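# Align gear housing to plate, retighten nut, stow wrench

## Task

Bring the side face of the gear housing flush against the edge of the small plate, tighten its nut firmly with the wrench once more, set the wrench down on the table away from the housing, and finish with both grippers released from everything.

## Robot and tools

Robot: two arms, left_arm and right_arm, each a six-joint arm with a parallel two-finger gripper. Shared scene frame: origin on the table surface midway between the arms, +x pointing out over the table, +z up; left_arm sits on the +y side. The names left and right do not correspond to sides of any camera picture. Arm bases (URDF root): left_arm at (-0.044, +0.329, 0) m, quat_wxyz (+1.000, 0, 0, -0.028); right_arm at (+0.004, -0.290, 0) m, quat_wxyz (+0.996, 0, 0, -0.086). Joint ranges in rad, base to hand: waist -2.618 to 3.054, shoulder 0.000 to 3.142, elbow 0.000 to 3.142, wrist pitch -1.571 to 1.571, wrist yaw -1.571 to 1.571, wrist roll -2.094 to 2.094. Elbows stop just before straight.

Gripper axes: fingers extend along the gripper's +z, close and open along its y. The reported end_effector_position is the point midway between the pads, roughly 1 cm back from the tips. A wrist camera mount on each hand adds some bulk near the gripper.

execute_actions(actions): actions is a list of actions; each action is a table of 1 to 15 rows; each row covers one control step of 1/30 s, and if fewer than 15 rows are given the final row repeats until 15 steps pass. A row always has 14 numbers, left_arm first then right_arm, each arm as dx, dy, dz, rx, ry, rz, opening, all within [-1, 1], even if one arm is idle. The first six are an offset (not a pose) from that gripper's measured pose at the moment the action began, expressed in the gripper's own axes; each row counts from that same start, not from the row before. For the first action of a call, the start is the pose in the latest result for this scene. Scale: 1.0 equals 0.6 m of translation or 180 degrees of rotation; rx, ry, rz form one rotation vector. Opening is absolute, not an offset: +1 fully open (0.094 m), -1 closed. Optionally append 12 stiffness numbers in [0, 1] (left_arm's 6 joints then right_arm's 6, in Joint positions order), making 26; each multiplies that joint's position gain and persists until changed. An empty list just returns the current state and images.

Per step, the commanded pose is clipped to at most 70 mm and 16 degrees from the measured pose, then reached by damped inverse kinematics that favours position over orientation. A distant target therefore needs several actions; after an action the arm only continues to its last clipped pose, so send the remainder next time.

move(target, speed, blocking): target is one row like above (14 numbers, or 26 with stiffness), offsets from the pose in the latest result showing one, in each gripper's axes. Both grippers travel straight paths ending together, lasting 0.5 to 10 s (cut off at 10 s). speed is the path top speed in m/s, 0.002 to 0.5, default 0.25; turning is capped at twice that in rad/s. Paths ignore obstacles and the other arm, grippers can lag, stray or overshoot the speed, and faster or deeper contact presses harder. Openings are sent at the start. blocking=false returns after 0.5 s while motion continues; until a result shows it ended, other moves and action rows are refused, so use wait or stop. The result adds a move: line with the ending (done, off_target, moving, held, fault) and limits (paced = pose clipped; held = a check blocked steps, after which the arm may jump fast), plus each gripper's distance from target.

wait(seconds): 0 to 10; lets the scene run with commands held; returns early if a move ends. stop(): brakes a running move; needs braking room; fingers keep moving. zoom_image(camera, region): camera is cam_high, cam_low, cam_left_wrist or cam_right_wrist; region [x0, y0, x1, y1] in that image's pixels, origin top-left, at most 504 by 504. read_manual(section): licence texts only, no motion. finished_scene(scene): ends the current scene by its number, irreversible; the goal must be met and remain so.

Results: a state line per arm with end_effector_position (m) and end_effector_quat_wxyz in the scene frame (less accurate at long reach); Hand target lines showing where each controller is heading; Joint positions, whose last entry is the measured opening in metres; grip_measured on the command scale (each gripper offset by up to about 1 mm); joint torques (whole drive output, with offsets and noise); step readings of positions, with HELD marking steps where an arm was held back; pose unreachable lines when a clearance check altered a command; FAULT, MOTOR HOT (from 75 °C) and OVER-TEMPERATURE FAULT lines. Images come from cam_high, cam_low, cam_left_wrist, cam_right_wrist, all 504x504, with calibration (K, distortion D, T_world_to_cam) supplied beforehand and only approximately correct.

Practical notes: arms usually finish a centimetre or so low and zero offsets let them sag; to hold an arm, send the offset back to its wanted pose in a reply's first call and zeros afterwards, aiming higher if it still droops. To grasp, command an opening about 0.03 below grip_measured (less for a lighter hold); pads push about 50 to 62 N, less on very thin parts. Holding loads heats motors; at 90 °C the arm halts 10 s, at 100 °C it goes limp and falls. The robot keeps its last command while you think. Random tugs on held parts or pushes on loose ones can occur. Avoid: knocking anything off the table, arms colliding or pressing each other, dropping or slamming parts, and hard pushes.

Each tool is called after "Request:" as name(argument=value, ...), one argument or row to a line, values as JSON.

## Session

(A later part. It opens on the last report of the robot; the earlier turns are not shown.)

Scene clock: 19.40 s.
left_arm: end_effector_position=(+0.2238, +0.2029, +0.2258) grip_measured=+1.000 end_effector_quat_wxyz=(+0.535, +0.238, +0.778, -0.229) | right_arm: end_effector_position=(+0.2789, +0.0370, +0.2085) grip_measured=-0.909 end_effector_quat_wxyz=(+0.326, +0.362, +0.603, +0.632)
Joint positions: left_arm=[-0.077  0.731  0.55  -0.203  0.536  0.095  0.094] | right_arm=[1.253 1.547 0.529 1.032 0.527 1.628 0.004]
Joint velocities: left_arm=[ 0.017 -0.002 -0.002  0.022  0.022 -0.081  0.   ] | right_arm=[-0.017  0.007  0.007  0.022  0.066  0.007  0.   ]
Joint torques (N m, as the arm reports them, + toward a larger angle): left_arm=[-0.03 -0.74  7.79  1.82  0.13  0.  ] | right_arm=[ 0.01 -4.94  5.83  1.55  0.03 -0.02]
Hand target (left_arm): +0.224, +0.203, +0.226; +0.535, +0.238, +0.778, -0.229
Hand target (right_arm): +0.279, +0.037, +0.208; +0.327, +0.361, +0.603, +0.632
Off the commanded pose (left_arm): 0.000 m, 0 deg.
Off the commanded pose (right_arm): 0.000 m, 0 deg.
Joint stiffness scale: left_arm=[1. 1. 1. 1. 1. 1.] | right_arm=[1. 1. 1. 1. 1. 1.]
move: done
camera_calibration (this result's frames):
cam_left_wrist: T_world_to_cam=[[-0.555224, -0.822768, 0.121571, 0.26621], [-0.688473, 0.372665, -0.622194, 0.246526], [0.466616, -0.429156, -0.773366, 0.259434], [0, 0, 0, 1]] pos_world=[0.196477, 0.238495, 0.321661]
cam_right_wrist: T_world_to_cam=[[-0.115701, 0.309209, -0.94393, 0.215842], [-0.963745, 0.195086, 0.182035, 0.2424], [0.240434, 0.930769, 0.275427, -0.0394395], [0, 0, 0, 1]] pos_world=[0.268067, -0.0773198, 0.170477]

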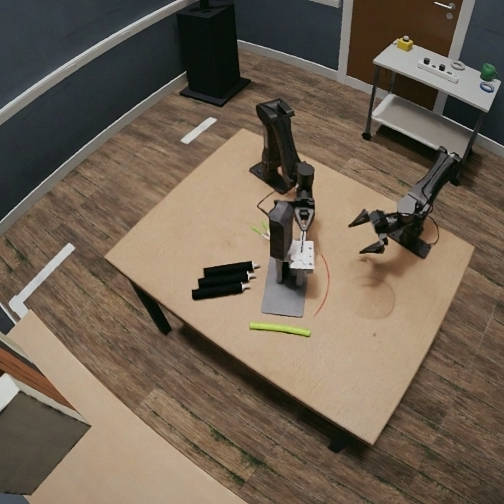

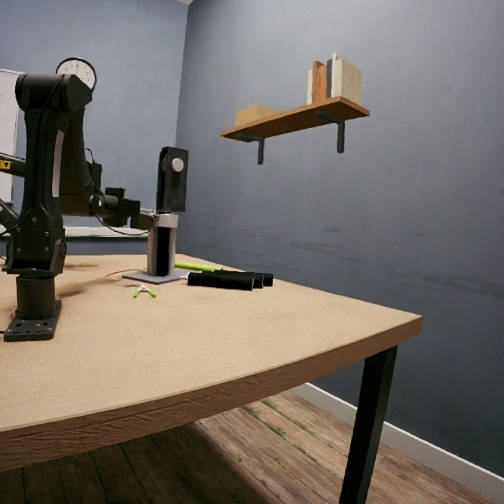

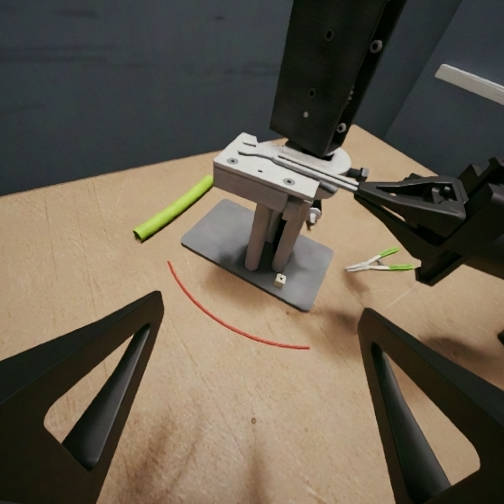

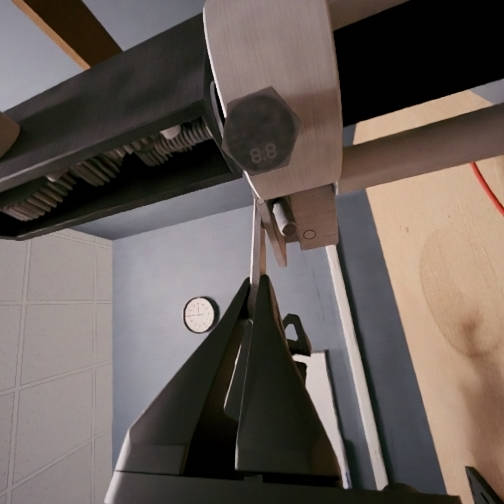

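Request:
move(
  target=[-0.215,-0.193,0.153,-0.158,0.014,-0.026,1,0,0.04,-0.16,0,0,0,-1],
  speed=0.12,
)

Request:
move(
  target=[0,0,0,0,0,0,1,-0.035,0,0,0,-0.078,0,-1],
  speed=0.1,
)

Scene clock: 22.80 s.
left_arm: end_effector_position=(+0.2601, +0.0439, +0.3160) grip_measured=+1.000 end_effector_quat_wxyz=(+0.538, +0.083, +0.838, -0.042) | right_arm: end_effector_position=(+0.2010, -0.0117, +0.2300) grip_measured=-0.909 end_effector_quat_wxyz=(+0.322, +0.362, +0.604, +0.633)
Joint positions: left_arm=[-1.005  1.461  1.423 -0.589 -0.777 -0.449  0.094] | right_arm=[1.493 1.101 0.336 0.776 0.76  1.633 0.004]
Joint velocities: left_arm=[-0.007 -0.017  0.002 -0.022  0.007 -0.022  0.   ] | right_arm=[-0.012  0.002 -0.007  0.007 -0.007 -0.066  0.001]
Joint torques (N m, as the arm reports them, + toward a larger angle): left_arm=[-0.56 -5.86 10.72  1.62 -0.36 -0.07] | right_arm=[ 0.78 -3.44  5.89  1.38  0.15 -0.04]
Hand target (left_arm): +0.261, +0.043, +0.331; +0.548, +0.072, +0.832, -0.050
Hand target (right_arm): +0.199, -0.016, +0.231; +0.325, +0.363, +0.603, +0.632
Off the commanded pose (left_arm): 0.014 m, 2 deg.
Off the commanded pose (right_arm): 0.005 m, 1 deg.
Joint stiffness scale: left_arm=[1. 1. 1. 1. 1. 1.] | right_arm=[1. 1. 1. 1. 1. 1.]
move: off_target (left_arm)
camera_calibration (this result's frames):
cam_left_wrist: T_world_to_cam=[[-0.111988, -0.993683, -0.00727332, 0.0775881], [-0.827731, 0.0973299, -0.552619, 0.41317], [0.549836, -0.0558661, -0.833402, 0.224895], [0, 0, 0, 1]] pos_world=[0.227028, 0.0494482, 0.416318]
cam_right_wrist: T_world_to_cam=[[-0.123356, 0.311083, -0.942343, 0.243373], [-0.963896, 0.188252, 0.188323, 0.1714], [0.235982, 0.931552, 0.27663, 0.0193393], [0, 0, 0, 1]] pos_world=[0.19067, -0.125991, 0.191712]

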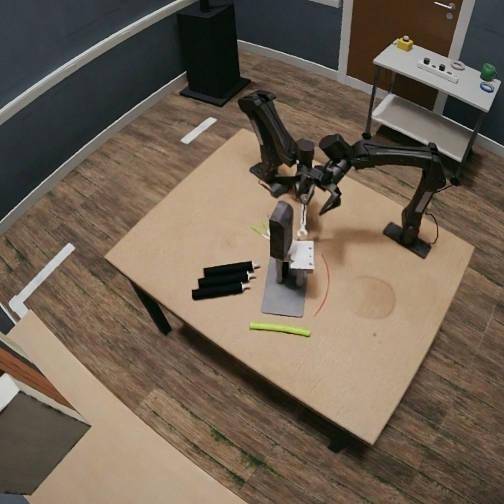

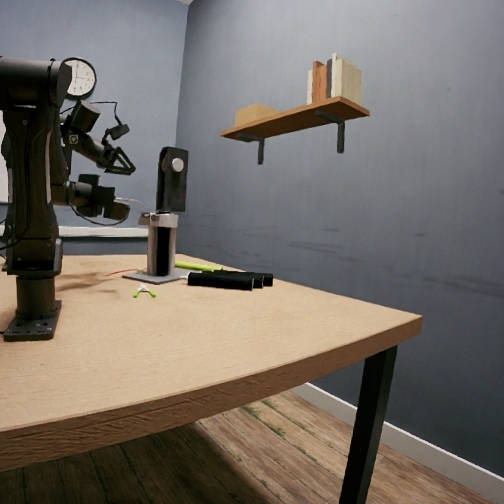

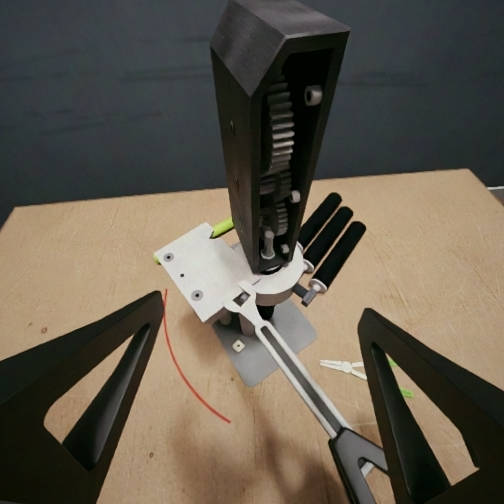

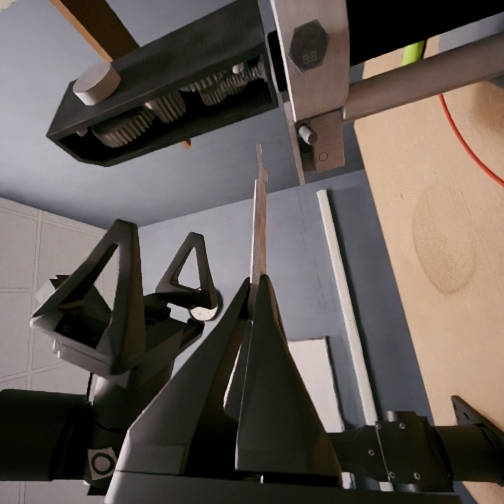

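Scene clock: 24.43 s.
left_arm: end_effector_position=(+0.2599, +0.0434, +0.3157) grip_measured=+1.000 end_effector_quat_wxyz=(+0.537, +0.084, +0.838, -0.043) | right_arm: end_effector_position=(+0.2118, -0.0324, +0.2214) grip_measured=-0.909 end_effector_quat_wxyz=(+0.392, +0.432, +0.568, +0.581)
Joint positions: left_arm=[-1.005  1.461  1.423 -0.589 -0.773 -0.449  0.094] | right_arm=[1.547 1.189 0.377 0.776 1.047 1.658 0.004]
Joint velocities: left_arm=[-0.027 -0.007  0.012 -0.022  0.037 -0.007  0.   ] | right_arm=[ 0.007 -0.002  0.007 -0.022 -0.051 -0.007  0.   ]
Joint torques (N m, as the arm reports them, + toward a larger angle): left_arm=[ 0.04 -5.96  7.31  1.61 -0.3   0.03] | right_arm=[ 0.83 -1.72  8.22  1.42  0.19 -0.04]
Hand target (left_arm): +0.260, +0.044, +0.316; +0.538, +0.083, +0.838, -0.042
Hand target (right_arm): +0.212, -0.030, +0.229; +0.393, +0.436, +0.560, +0.585
Off the commanded pose (left_arm): 0.001 m, 0 deg.
Off the commanded pose (right_arm): 0.008 m, 1 deg.
Joint stiffness scale: left_arm=[1. 1. 1. 1. 1. 1.] | right_arm=[1. 1. 1. 1. 1. 1.]
move: done
camera_calibration (this result's frames):
cam_left_wrist: T_world_to_cam=[[-0.11507, -0.993339, -0.00596402, 0.0773624], [-0.828505, 0.0992841, -0.55111, 0.412518], [0.548032, -0.058475, -0.834411, 0.22566], [0, 0, 0, 1]] pos_world=[0.227006, 0.0490862, 0.416097]
cam_right_wrist: T_world_to_cam=[[-0.0673757, 0.311241, -0.94794, 0.23245], [-0.890157, 0.41038, 0.19801, 0.176772], [0.450645, 0.857156, 0.249403, -0.00340419], [0, 0, 0, 1]] pos_world=[0.17455, -0.141974, 0.186195]

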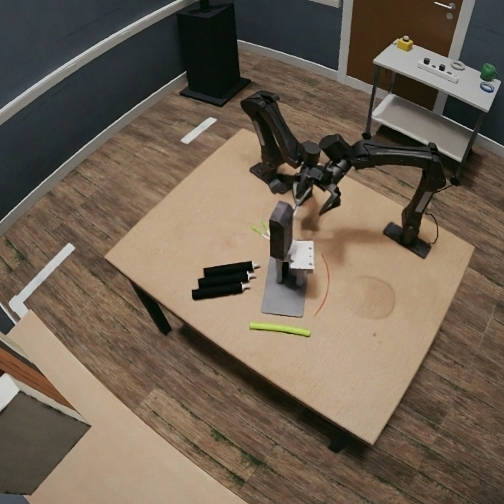

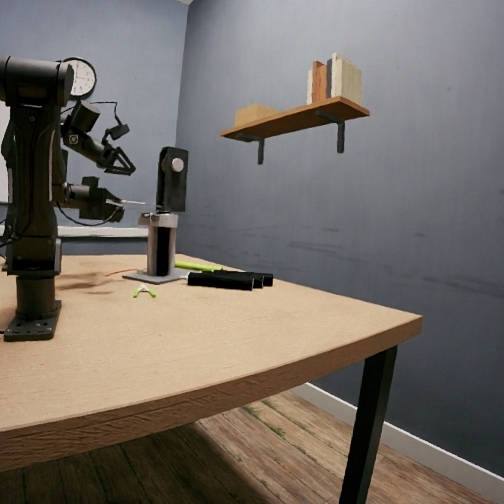

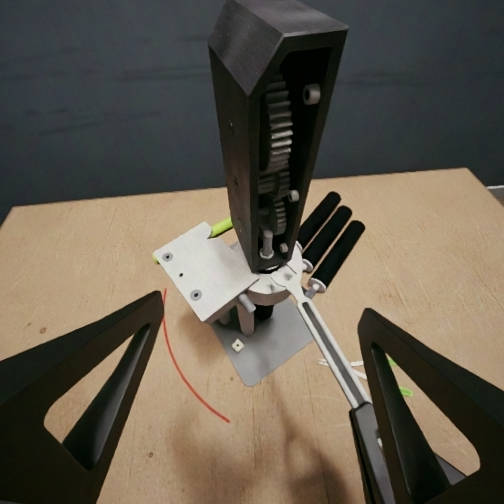

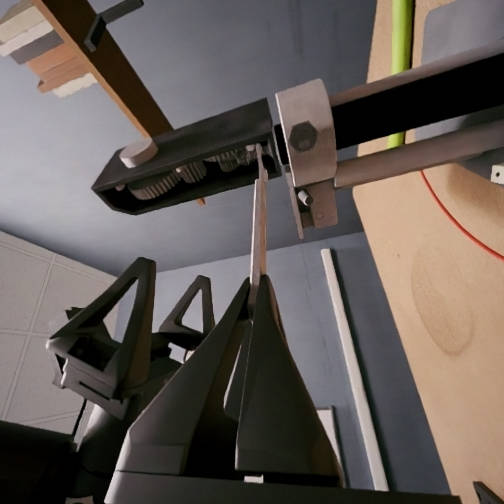

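Request:
zoom_image(
  camera="cam_left_wrist",
  region=[230, 220, 330, 320],
)

Request:
zoom_image(
  camera="cam_low",
  region=[100, 185, 200, 235],
)

Region (230, 220, 330, 320) of cam_left_wrist's 504x504 image, scaled by 5.040, with more detail than that image has.

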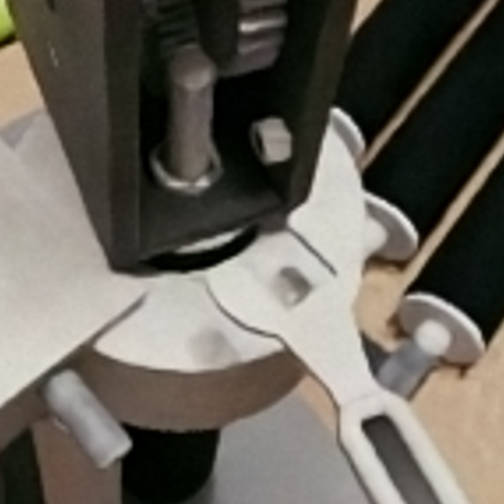

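Region (100, 185, 200, 235) of cam_low's 504x504 image, scaled by 5.040, with more detail than that image has.

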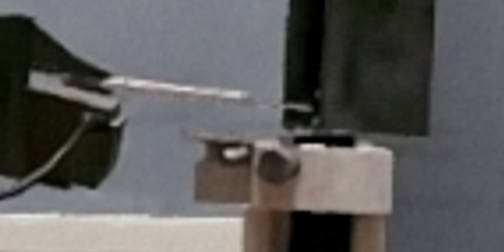

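Request:
move(
  target=[-0.1,0.2,0,0,0,0,1,0,0.03,-0.02,-0.03,0,0,-1],
  speed=0.2,
)

Request:
move(
  target=[0,0,0,0,0,0,1,0,0,0,0,0,-0.6,-1],
  speed=0.5,
)

Request:
zoom_image(
  camera="cam_right_wrist",
  region=[180, 70, 340, 230],
)

Scene clock: 26.27 s.
left_arm: end_effector_position=(+0.3079, +0.1516, +0.3476) grip_measured=+1.000 end_effector_quat_wxyz=(+0.517, +0.092, +0.850, -0.032) | right_arm: end_effector_position=(+0.2025, -0.0379, +0.2459) grip_measured=-0.909 end_effector_quat_wxyz=(+0.402, +0.420, +0.532, +0.615)
Joint positions: left_arm=[-0.604  1.314  1.448 -0.669 -0.431 -0.196  0.094] | right_arm=[1.587 1.189 0.34  1.023 1.084 1.506 0.004]
Joint velocities: left_arm=[ 0.012 -0.002 -0.007 -0.007  0.037  0.007  0.   ] | right_arm=[-0.012 -0.002 -0.007 -0.007 -0.007 -0.051 -0.001]
Joint torques (N m, as the arm reports them, + toward a larger angle): left_arm=[ 0.45 -6.23 10.42  1.77 -0.1   0.11] | right_arm=[ 0.81 -1.08  5.3   1.29  0.02 -0.14]
Hand target (left_arm): +0.305, +0.156, +0.371; +0.538, +0.085, +0.838, -0.043
Hand target (right_arm): +0.201, -0.037, +0.239; +0.410, +0.414, +0.541, +0.606
Off the commanded pose (left_arm): 0.025 m, 3 deg.
Off the commanded pose (right_arm): 0.006 m, 2 deg.
Joint stiffness scale: left_arm=[1. 1. 1. 1. 1. 1.] | right_arm=[1. 1. 1. 1. 1. 1.]
move: off_target (left_arm)
camera_calibration (this result's frames):
cam_left_wrist: T_world_to_cam=[[-0.115843, -0.992703, -0.0334729, 0.200269], [-0.851796, 0.116621, -0.510728, 0.449668], [0.510905, -0.0306521, -0.859091, 0.248105], [0, 0, 0, 1]] pos_world=[0.279467, 0.153972, 0.449506]
cam_right_wrist: T_world_to_cam=[[0.0115055, 0.370358, -0.928818, 0.238311], [-0.903676, 0.401495, 0.148898, 0.180319], [0.428061, 0.837638, 0.339303, -0.0188627], [0, 0, 0, 1]] pos_world=[0.168283, -0.144857, 0.200899]

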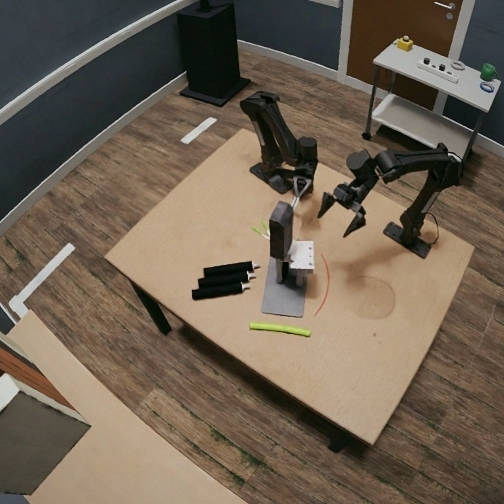

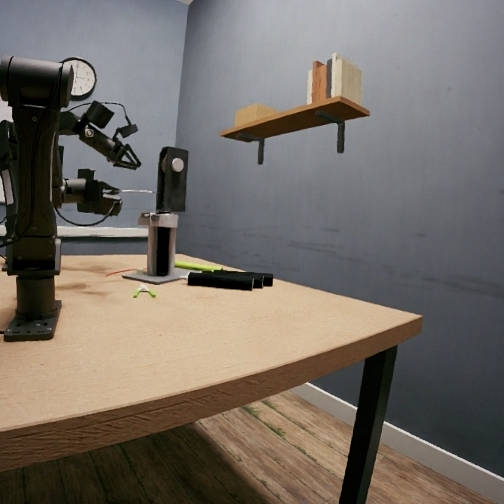

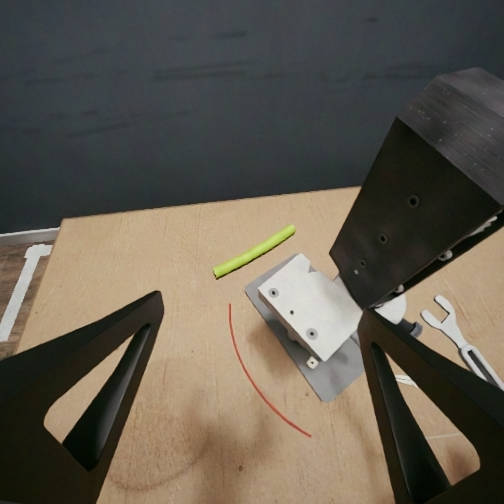

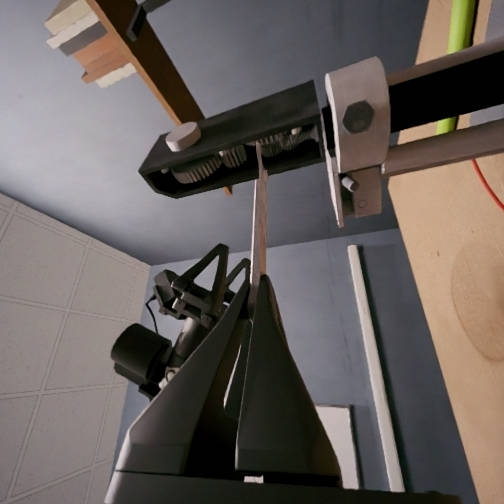

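Scene clock: 28.90 s.
left_arm: end_effector_position=(+0.3079, +0.1516, +0.3476) grip_measured=+1.000 end_effector_quat_wxyz=(+0.517, +0.092, +0.850, -0.032) | right_arm: end_effector_position=(+0.2026, -0.0374, +0.2424) grip_measured=-0.908 end_effector_quat_wxyz=(+0.731, -0.189, +0.655, +0.033)
Joint positions: left_arm=[-0.604  1.314  1.448 -0.669 -0.431 -0.196  0.094] | right_arm=[ 1.587  1.189  0.34   1.     1.084 -0.368  0.004]
Joint velocities: left_arm=[ 0.022  0.002  0.007  0.066  0.022 -0.022  0.   ] | right_arm=[ 0.007 -0.012 -0.017  0.066 -0.007 -0.022  0.001]
Joint torques (N m, as the arm reports them, + toward a larger angle): left_arm=[ 0.01 -4.54  7.25  1.77 -0.13  0.  ] | right_arm=[ 0.02 -2.29  6.14  1.36 -0.08 -0.06]
Hand target (left_arm): +0.308, +0.152, +0.348; +0.517, +0.092, +0.850, -0.032
Hand target (right_arm): +0.202, -0.038, +0.246; +0.734, -0.184, +0.653, +0.036
Off the commanded pose (left_arm): 0.000 m, 0 deg.
Off the commanded pose (right_arm): 0.004 m, 1 deg.
Joint stiffness scale: left_arm=[1. 1. 1. 1. 1. 1.] | right_arm=[1. 1. 1. 1. 1. 1.]
move: done
camera_calibration (this result's frames):
cam_left_wrist: T_world_to_cam=[[-0.115843, -0.992703, -0.0334729, 0.200269], [-0.851796, 0.116621, -0.510728, 0.449668], [0.510905, -0.0306521, -0.859091, 0.248105], [0, 0, 0, 1]] pos_world=[0.279467, 0.153972, 0.449506]
cam_right_wrist: T_world_to_cam=[[0.371671, -0.92796, -0.0274029, -0.105115], [-0.623517, -0.227648, -0.747933, 0.317812], [0.687813, 0.295071, -0.663208, 0.151918], [0, 0, 0, 1]] pos_world=[0.132738, -0.0700203, 0.335575]

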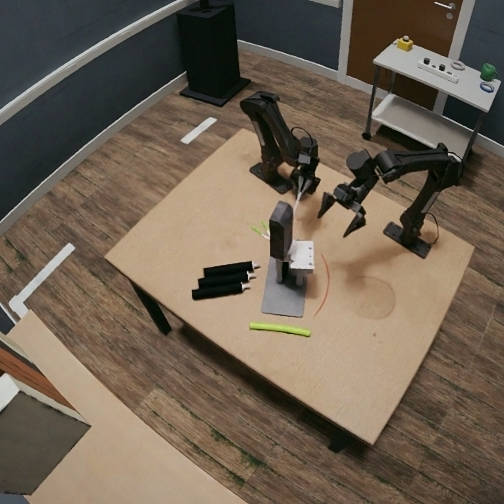

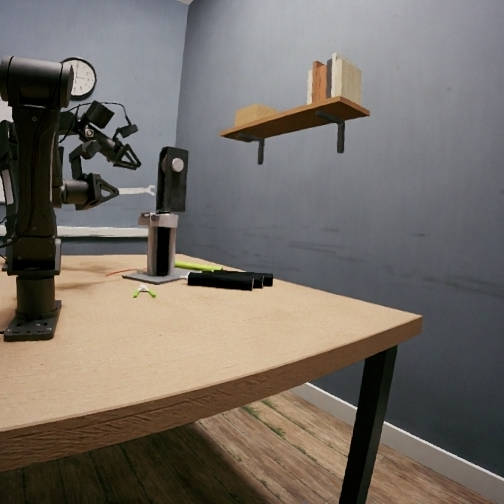

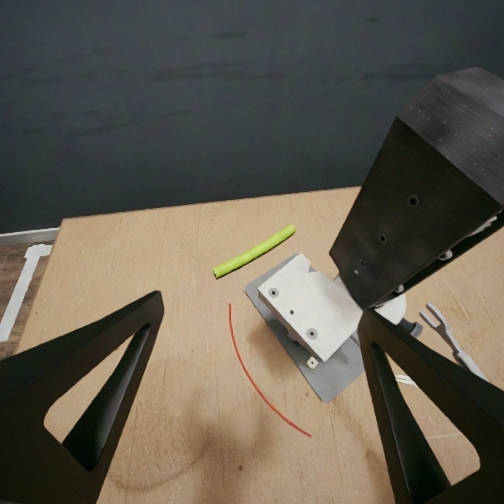

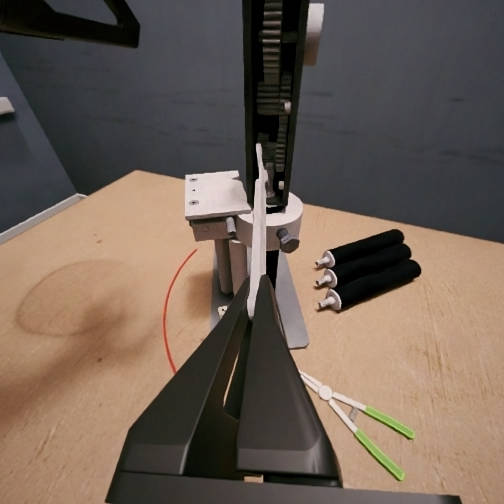

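Region (180, 70, 340, 230) of cam_right_wrist's 504x504 image, scaled by 3.150, with more detail than that image has.

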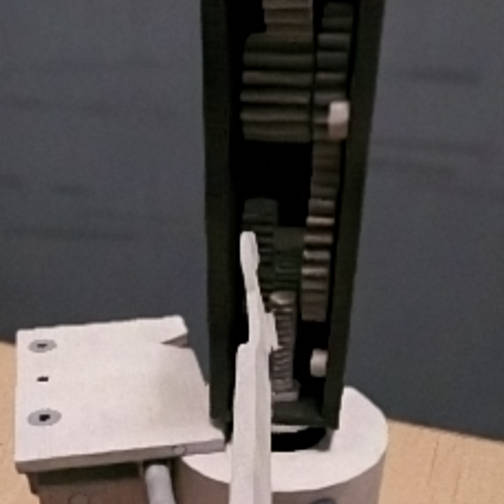

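Request:
move(
  target=[0,0,0,0,0,0,1,0,0,0,0,0,0.58,-1],
  speed=0.5,
)

Request:
move(
  target=[0.03,-0.22,-0.03,0,0,0,1,0.005,-0.025,0.03,0.02,0,0,-1],
  speed=0.15,
)

Request:
zoom_image(
  camera="cam_left_wrist",
  region=[190, 200, 330, 340],
)

Request:
zoom_image(
  camera="cam_low",
  region=[100, 185, 200, 235],
)

Scene clock: 31.83 s.
left_arm: end_effector_position=(+0.3079, +0.1516, +0.3475) grip_measured=+1.000 end_effector_quat_wxyz=(+0.517, +0.092, +0.851, -0.031) | right_arm: end_effector_position=(+0.2028, -0.0359, +0.2416) grip_measured=-0.909 end_effector_quat_wxyz=(+0.421, +0.403, +0.549, +0.600)
Joint positions: left_arm=[-0.604  1.314  1.448 -0.67  -0.431 -0.196  0.094] | right_arm=[1.587 1.206 0.34  1.024 1.084 1.453 0.004]
Joint velocities: left_arm=[ 0.007 -0.007 -0.002 -0.022 -0.007 -0.051  0.   ] | right_arm=[ 0.002  0.002  0.002 -0.022  0.007  0.022 -0.   ]
Joint torques (N m, as the arm reports them, + toward a larger angle): left_arm=[ 0.05 -4.5   7.31  1.74 -0.11  0.01] | right_arm=[ 0.07 -3.34  6.04  1.13 -0.08 -0.02]
Hand target (left_arm): +0.308, +0.152, +0.348; +0.517, +0.092, +0.850, -0.032
Hand target (right_arm): +0.203, -0.037, +0.242; +0.422, +0.402, +0.550, +0.598
Off the commanded pose (left_arm): 0.000 m, 0 deg.
Off the commanded pose (right_arm): 0.002 m, 0 deg.
Joint stiffness scale: left_arm=[1. 1. 1. 1. 1. 1.] | right_arm=[1. 1. 1. 1. 1. 1.]
move: done
camera_calibration (this result's frames):
cam_left_wrist: T_world_to_cam=[[-0.115853, -0.992696, -0.03367, 0.20036], [-0.85195, 0.11674, -0.510444, 0.449526], [0.510646, -0.0304513, -0.859252, 0.248164], [0, 0, 0, 1]] pos_world=[0.279462, 0.153975, 0.449439]
cam_right_wrist: T_world_to_cam=[[0.0265309, 0.307944, -0.951034, 0.233668], [-0.903863, 0.413766, 0.108762, 0.190598], [0.426998, 0.856719, 0.289317, -0.00629512], [0, 0, 0, 1]] pos_world=[0.168763, -0.145426, 0.203318]

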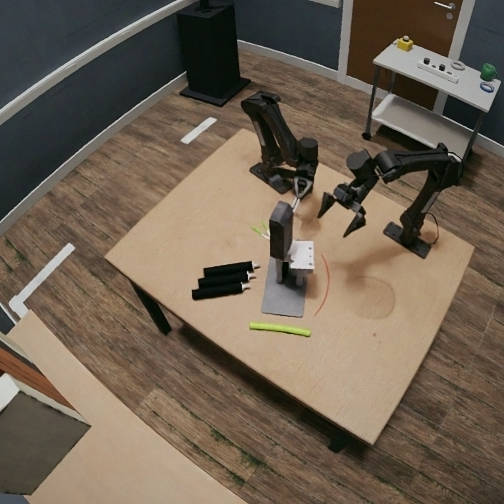

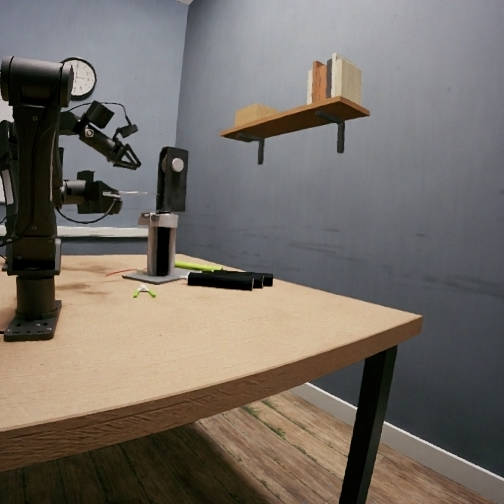

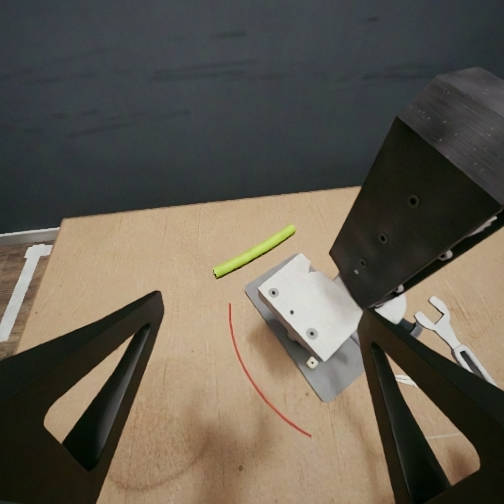

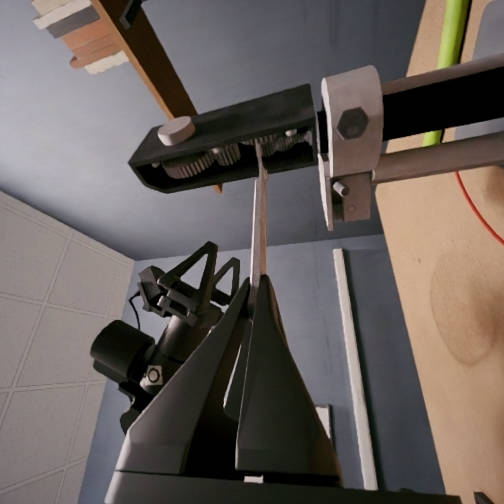

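Scene clock: 33.30 s.
left_arm: end_effector_position=(+0.2592, +0.0264, +0.3188) grip_measured=+1.000 end_effector_quat_wxyz=(+0.503, +0.106, +0.857, -0.025) | right_arm: end_effector_position=(+0.2175, -0.0328, +0.2272) grip_measured=-0.909 end_effector_quat_wxyz=(+0.410, +0.421, +0.559, +0.585)
Joint positions: left_arm=[-1.019  1.574  1.62  -0.785 -0.752 -0.483  0.094] | right_arm=[1.525 1.229 0.368 0.903 1.039 1.57  0.004]
Joint velocities: left_arm=[-0.022  0.002  0.012 -0.051 -0.022 -0.066  0.   ] | right_arm=[ 0.017  0.002  0.002 -0.007 -0.037  0.022 -0.   ]
Joint torques (N m, as the arm reports them, + toward a larger angle): left_arm=[-0.34 -6.82 10.33  1.53 -0.46 -0.05] | right_arm=[-0.71 -1.89  8.01  1.07 -0.22 -0.04]
Hand target (left_arm): +0.260, +0.028, +0.335; +0.516, +0.092, +0.851, -0.032
Hand target (right_arm): +0.219, -0.027, +0.229; +0.410, +0.415, +0.566, +0.583
Off the commanded pose (left_arm): 0.016 m, 2 deg.
Off the commanded pose (right_arm): 0.007 m, 1 deg.
Joint stiffness scale: left_arm=[1. 1. 1. 1. 1. 1.] | right_arm=[1. 1. 1. 1. 1. 1.]
move: off_target (left_arm)
camera_calibration (this result's frames):
cam_left_wrist: T_world_to_cam=[[-0.133669, -0.989282, -0.0587616, 0.0819694], [-0.863471, 0.145359, -0.483, 0.401473], [0.486365, -0.013823, -0.873647, 0.254978], [0, 0, 0, 1]] pos_world=[0.233605, 0.0262578, 0.421488]
cam_right_wrist: T_world_to_cam=[[-0.0215892, 0.304394, -0.952301, 0.229265], [-0.892103, 0.424124, 0.155792, 0.191273], [0.451316, 0.852914, 0.262395, -0.0103719], [0, 0, 0, 1]] pos_world=[0.180266, -0.142064, 0.191252]

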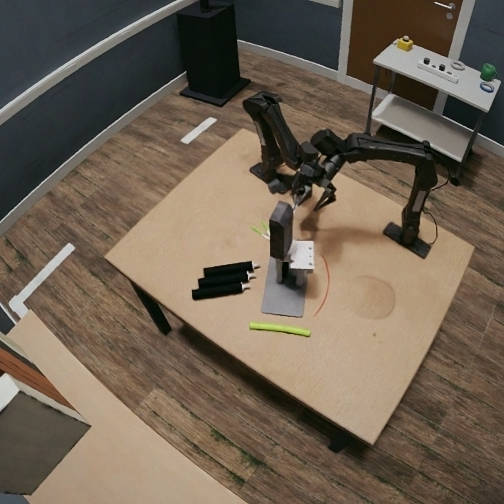

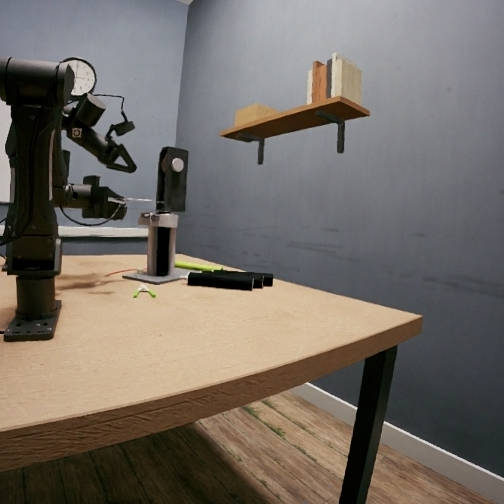

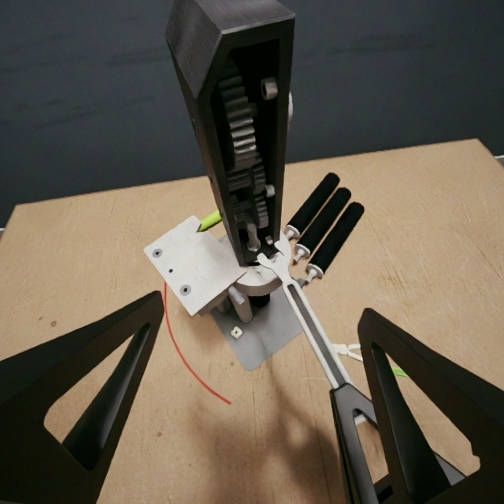

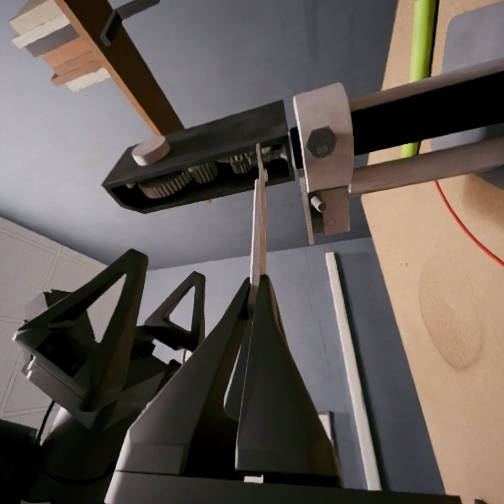

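Region (190, 200, 330, 340) of cam_left_wrist's 504x504 image, scaled by 3.600, with more detail than that image has.

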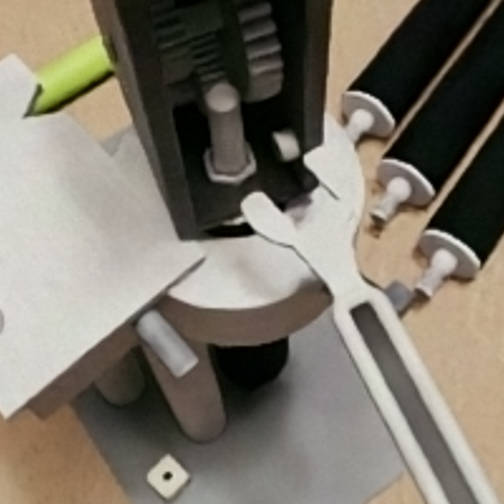

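Region (100, 185, 200, 235) of cam_low's 504x504 image, scaled by 5.040, with more detail than that image has.

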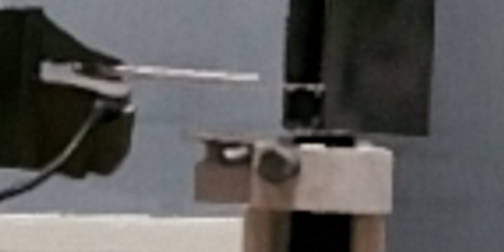

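Request:
move(
  target=[-0.06,0.2,0,0,0,0,1,0.02,0,-0.02,0,0,0,-1],
  speed=0.25,
)

Request:
move(
  target=[0,0,0,0,0,0,1,0,0,0,0,0,-0.98,-1],
  speed=0.5,
)

Scene clock: 34.60 s.
left_arm: end_effector_position=(+0.3009, +0.1352, +0.3537) grip_measured=+1.000 end_effector_quat_wxyz=(+0.499, +0.107, +0.860, -0.022) | right_arm: end_effector_position=(+0.2030, -0.0274, +0.2237) grip_measured=-0.909 end_effector_quat_wxyz=(+0.408, +0.419, +0.563, +0.584)
Joint positions: left_arm=[-0.665  1.376  1.565 -0.786 -0.471 -0.22   0.094] | right_arm=[1.596 1.245 0.368 0.909 1.103 1.573 0.004]
Joint velocities: left_arm=[ 0.007  0.022 -0.012 -0.022  0.066  0.037  0.   ] | right_arm=[-0.017  0.002  0.002 -0.022 -0.007 -0.022  0.   ]
Joint torques (N m, as the arm reports them, + toward a larger angle): left_arm=[ 0.4  -5.94  6.39  1.79 -0.17  0.1 ] | right_arm=[ 0.74 -1.96  7.12  1.36  0.14 -0.04]
Hand target (left_arm): +0.299, +0.138, +0.357; +0.504, +0.107, +0.857, -0.024
Hand target (right_arm): +0.202, -0.025, +0.227; +0.409, +0.422, +0.559, +0.585
Off the commanded pose (left_arm): 0.005 m, 1 deg.
Off the commanded pose (right_arm): 0.004 m, 1 deg.
Joint stiffness scale: left_arm=[1. 1. 1. 1. 1. 1.] | right_arm=[1. 1. 1. 1. 1. 1.]
move: done
camera_calibration (this result's frames):
cam_left_wrist: T_world_to_cam=[[-0.132309, -0.989162, -0.0636667, 0.198535], [-0.868226, 0.146641, -0.474004, 0.436636], [0.478202, -0.0074377, -0.878218, 0.269888], [0, 0, 0, 1]] pos_world=[0.276306, 0.134362, 0.456627]
cam_right_wrist: T_world_to_cam=[[-0.0283682, 0.298455, -0.954002, 0.225491], [-0.894444, 0.418515, 0.157528, 0.176503], [0.446279, 0.85777, 0.255079, -0.0046701], [0, 0, 0, 1]] pos_world=[0.166353, -0.137163, 0.188506]

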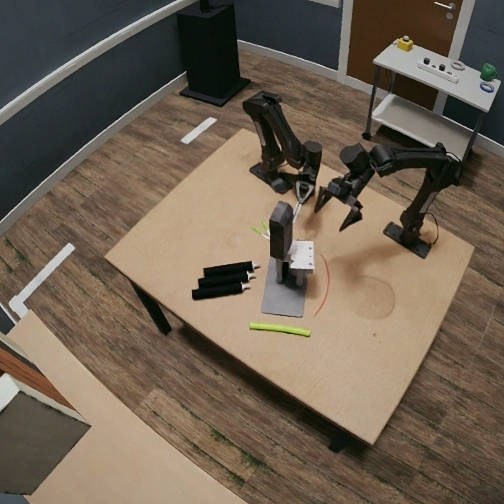

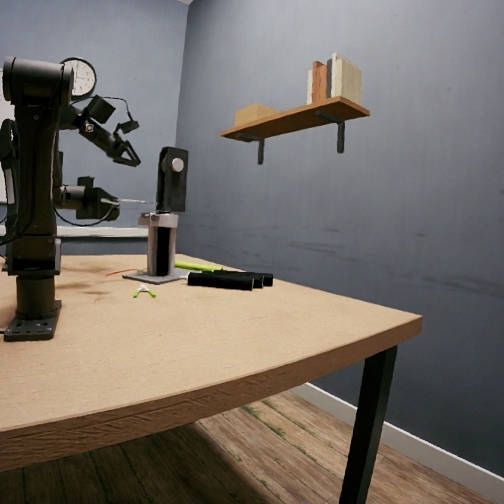

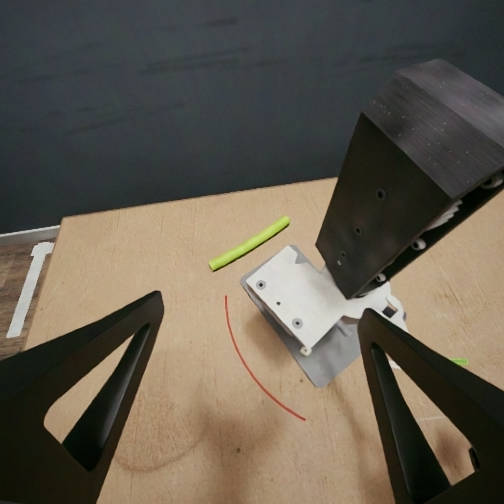

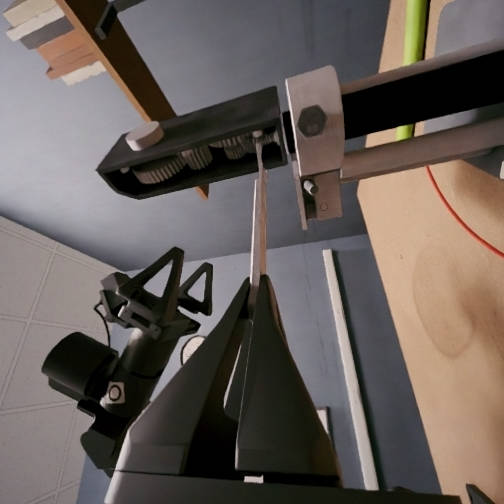

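Scene clock: 38.43 s.
left_arm: end_effector_position=(+0.3009, +0.1351, +0.3536) grip_measured=+1.000 end_effector_quat_wxyz=(+0.499, +0.107, +0.860, -0.022) | right_arm: end_effector_position=(+0.2030, -0.0273, +0.2189) grip_measured=-0.908 end_effector_quat_wxyz=(+0.587, -0.559, +0.433, -0.394)
Joint positions: left_arm=[-0.665  1.376  1.565 -0.786 -0.471 -0.22   0.094] | right_arm=[ 1.596  1.245  0.368  0.878  1.103 -1.504  0.004]
Joint velocities: left_arm=[ 0.007 -0.002 -0.002 -0.066 -0.037  0.051  0.   ] | right_arm=[ 0.012 -0.002 -0.002 -0.022  0.022 -0.066  0.   ]
Joint torques (N m, as the arm reports them, + toward a larger angle): left_arm=[-0.08 -4.89  7.1   1.74 -0.13  0.01] | right_arm=[ 0.05 -2.71  6.08  1.53  0.02  0.07]
Hand target (left_arm): +0.301, +0.135, +0.354; +0.499, +0.107, +0.860, -0.022
Hand target (right_arm): +0.203, -0.027, +0.224; +0.596, -0.550, +0.437, -0.389
Off the commanded pose (left_arm): 0.000 m, 0 deg.
Off the commanded pose (right_arm): 0.005 m, 2 deg.
Joint stiffness scale: left_arm=[1. 1. 1. 1. 1. 1.] | right_arm=[1. 1. 1. 1. 1. 1.]
move: done
camera_calibration (this result's frames):
cam_left_wrist: T_world_to_cam=[[-0.132648, -0.989114, -0.0636994, 0.1986], [-0.868383, 0.146958, -0.473618, 0.436416], [0.477824, -0.00750905, -0.878424, 0.270032], [0, 0, 0, 1]] pos_world=[0.276292, 0.134331, 0.456548]
cam_right_wrist: T_world_to_cam=[[0.15332, -0.293617, 0.943548, -0.247519], [-0.465493, -0.863721, -0.193137, 0.131923], [0.87167, -0.409603, -0.269103, -0.00971786], [0, 0, 0, 1]] pos_world=[0.10783, 0.0372886, 0.25641]

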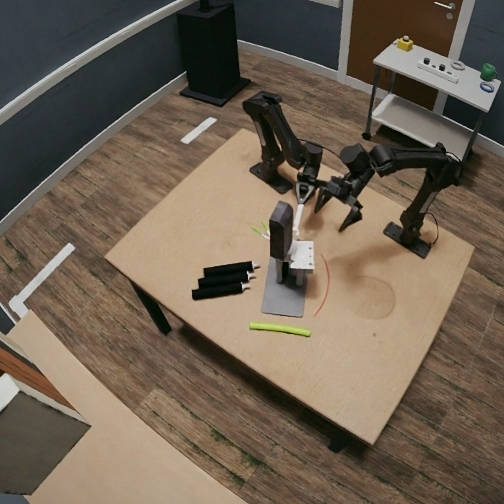

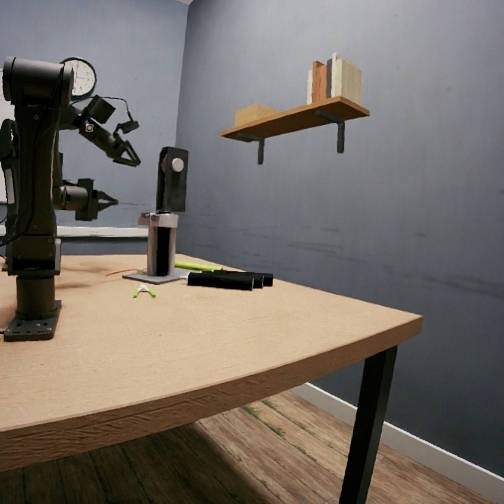

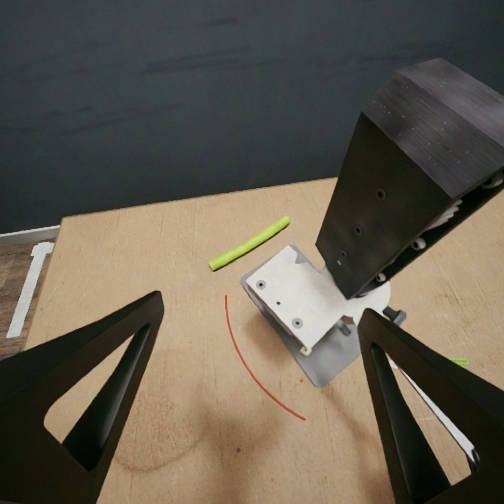

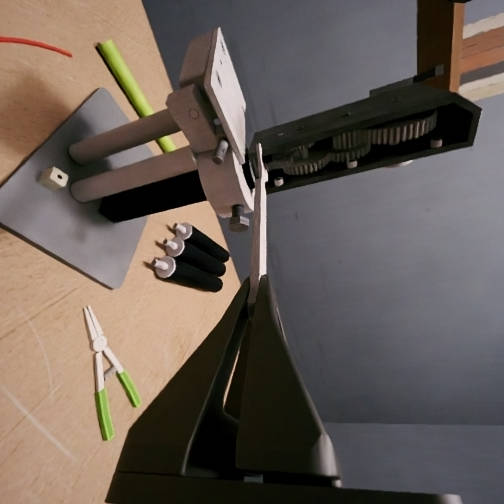

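Request:
move(
  target=[0,-0.19,-0.04,0,0,0,1,0,0,0.02,0,0,-0.08,-1],
  speed=0.15,
)

Request:
zoom_image(
  camera="cam_left_wrist",
  region=[190, 200, 330, 340],
)

Request:
zoom_image(
  camera="cam_right_wrist",
  region=[190, 90, 330, 230],
)

Request:
zoom_image(
  camera="cam_low",
  region=[70, 170, 200, 235],
)

Scene clock: 40.17 s.
left_arm: end_effector_position=(+0.2573, +0.0264, +0.3432) grip_measured=+1.000 end_effector_quat_wxyz=(+0.485, +0.120, +0.866, -0.016) | right_arm: end_effector_position=(+0.2122, -0.0276, +0.2134) grip_measured=-0.908 end_effector_quat_wxyz=(-0.524, +0.615, -0.356, +0.470)
Joint positions: left_arm=[-1.016  1.637  1.826 -0.975 -0.727 -0.482  0.094] | right_arm=[ 1.554  1.266  0.368  0.88   1.067 -1.761  0.004]
Joint velocities: left_arm=[ 0.007  0.017  0.002 -0.154 -0.022 -0.022  0.   ] | right_arm=[-0.007  0.002  0.002  0.051 -0.066  0.037 -0.001]
Joint torques (N m, as the arm reports them, + toward a larger angle): left_arm=[-0.17 -6.98 10.    1.45 -0.47 -0.01] | right_arm=[-0.68 -2.21  7.44  1.4  -0.09  0.06]
Hand target (left_arm): +0.258, +0.029, +0.358; +0.498, +0.107, +0.860, -0.023
Hand target (right_arm): +0.214, -0.024, +0.219; -0.533, +0.609, -0.359, +0.465
Off the commanded pose (left_arm): 0.015 m, 2 deg.
Off the commanded pose (right_arm): 0.007 m, 1 deg.
Joint stiffness scale: left_arm=[1. 1. 1. 1. 1. 1.] | right_arm=[1. 1. 1. 1. 1. 1.]
move: off_target (left_arm)
camera_calibration (this result's frames):
cam_left_wrist: T_world_to_cam=[[-0.150407, -0.984828, -0.0865557, 0.0969376], [-0.878355, 0.173299, -0.445488, 0.401803], [0.453729, 0.00902214, -0.891094, 0.290984], [0, 0, 0, 1]] pos_world=[0.235478, 0.0232093, 0.446683]
cam_right_wrist: T_world_to_cam=[[0.0776355, -0.0382102, 0.996249, -0.231943], [-0.461854, -0.886954, 0.00197296, 0.0918817], [0.883552, -0.460275, -0.0865066, -0.0622633], [0, 0, 0, 1]] pos_world=[0.115456, 0.043974, 0.225505]

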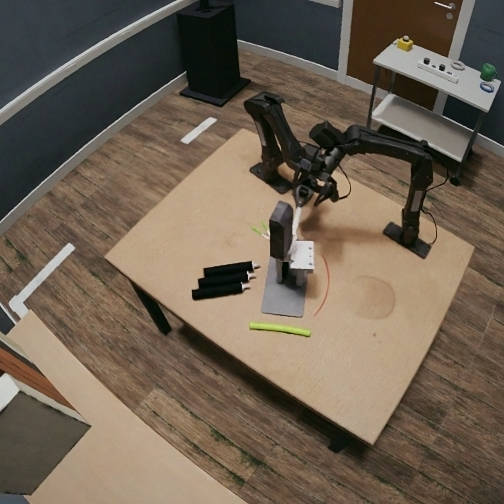

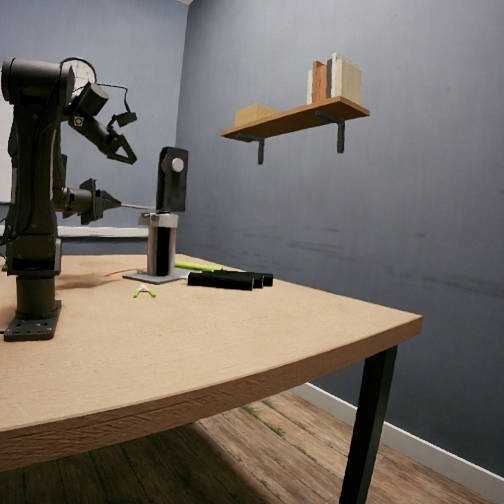

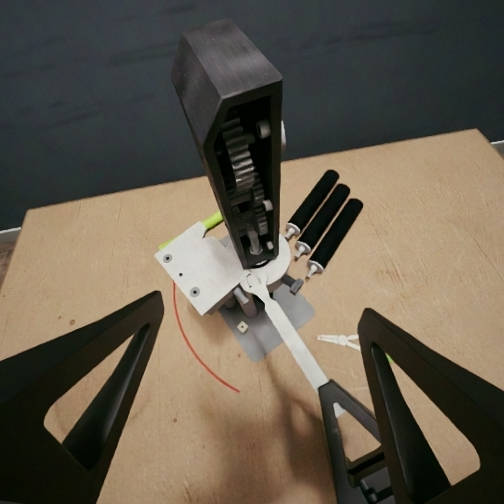

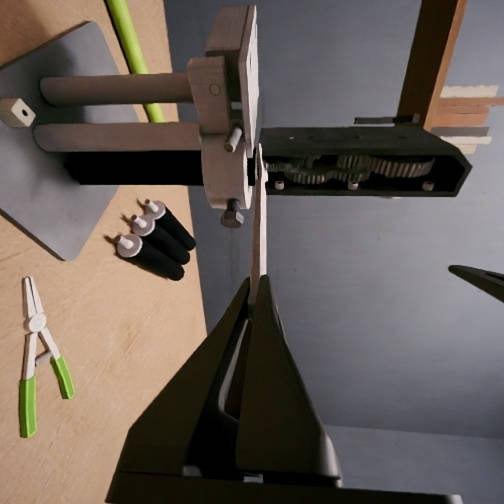

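Region (190, 200, 330, 340) of cam_left_wrist's 504x504 image, scaled by 3.600, with more detail than that image has.

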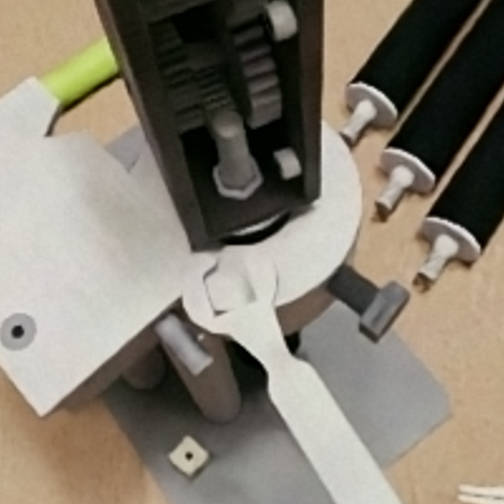

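Region (190, 90, 330, 230) of cam_right_wrist's 504x504 image, scaled by 3.600, with more detail than that image has.

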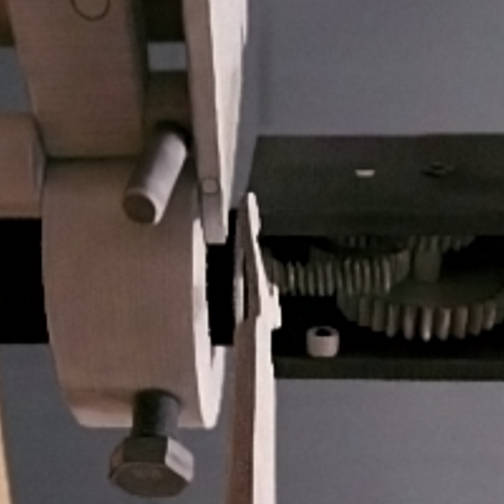

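Region (70, 170, 200, 235) of cam_low's 504x504 image, scaled by 3.877, with more detail than that image has.

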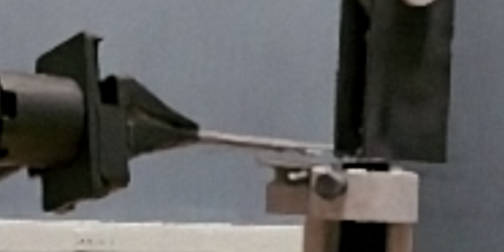

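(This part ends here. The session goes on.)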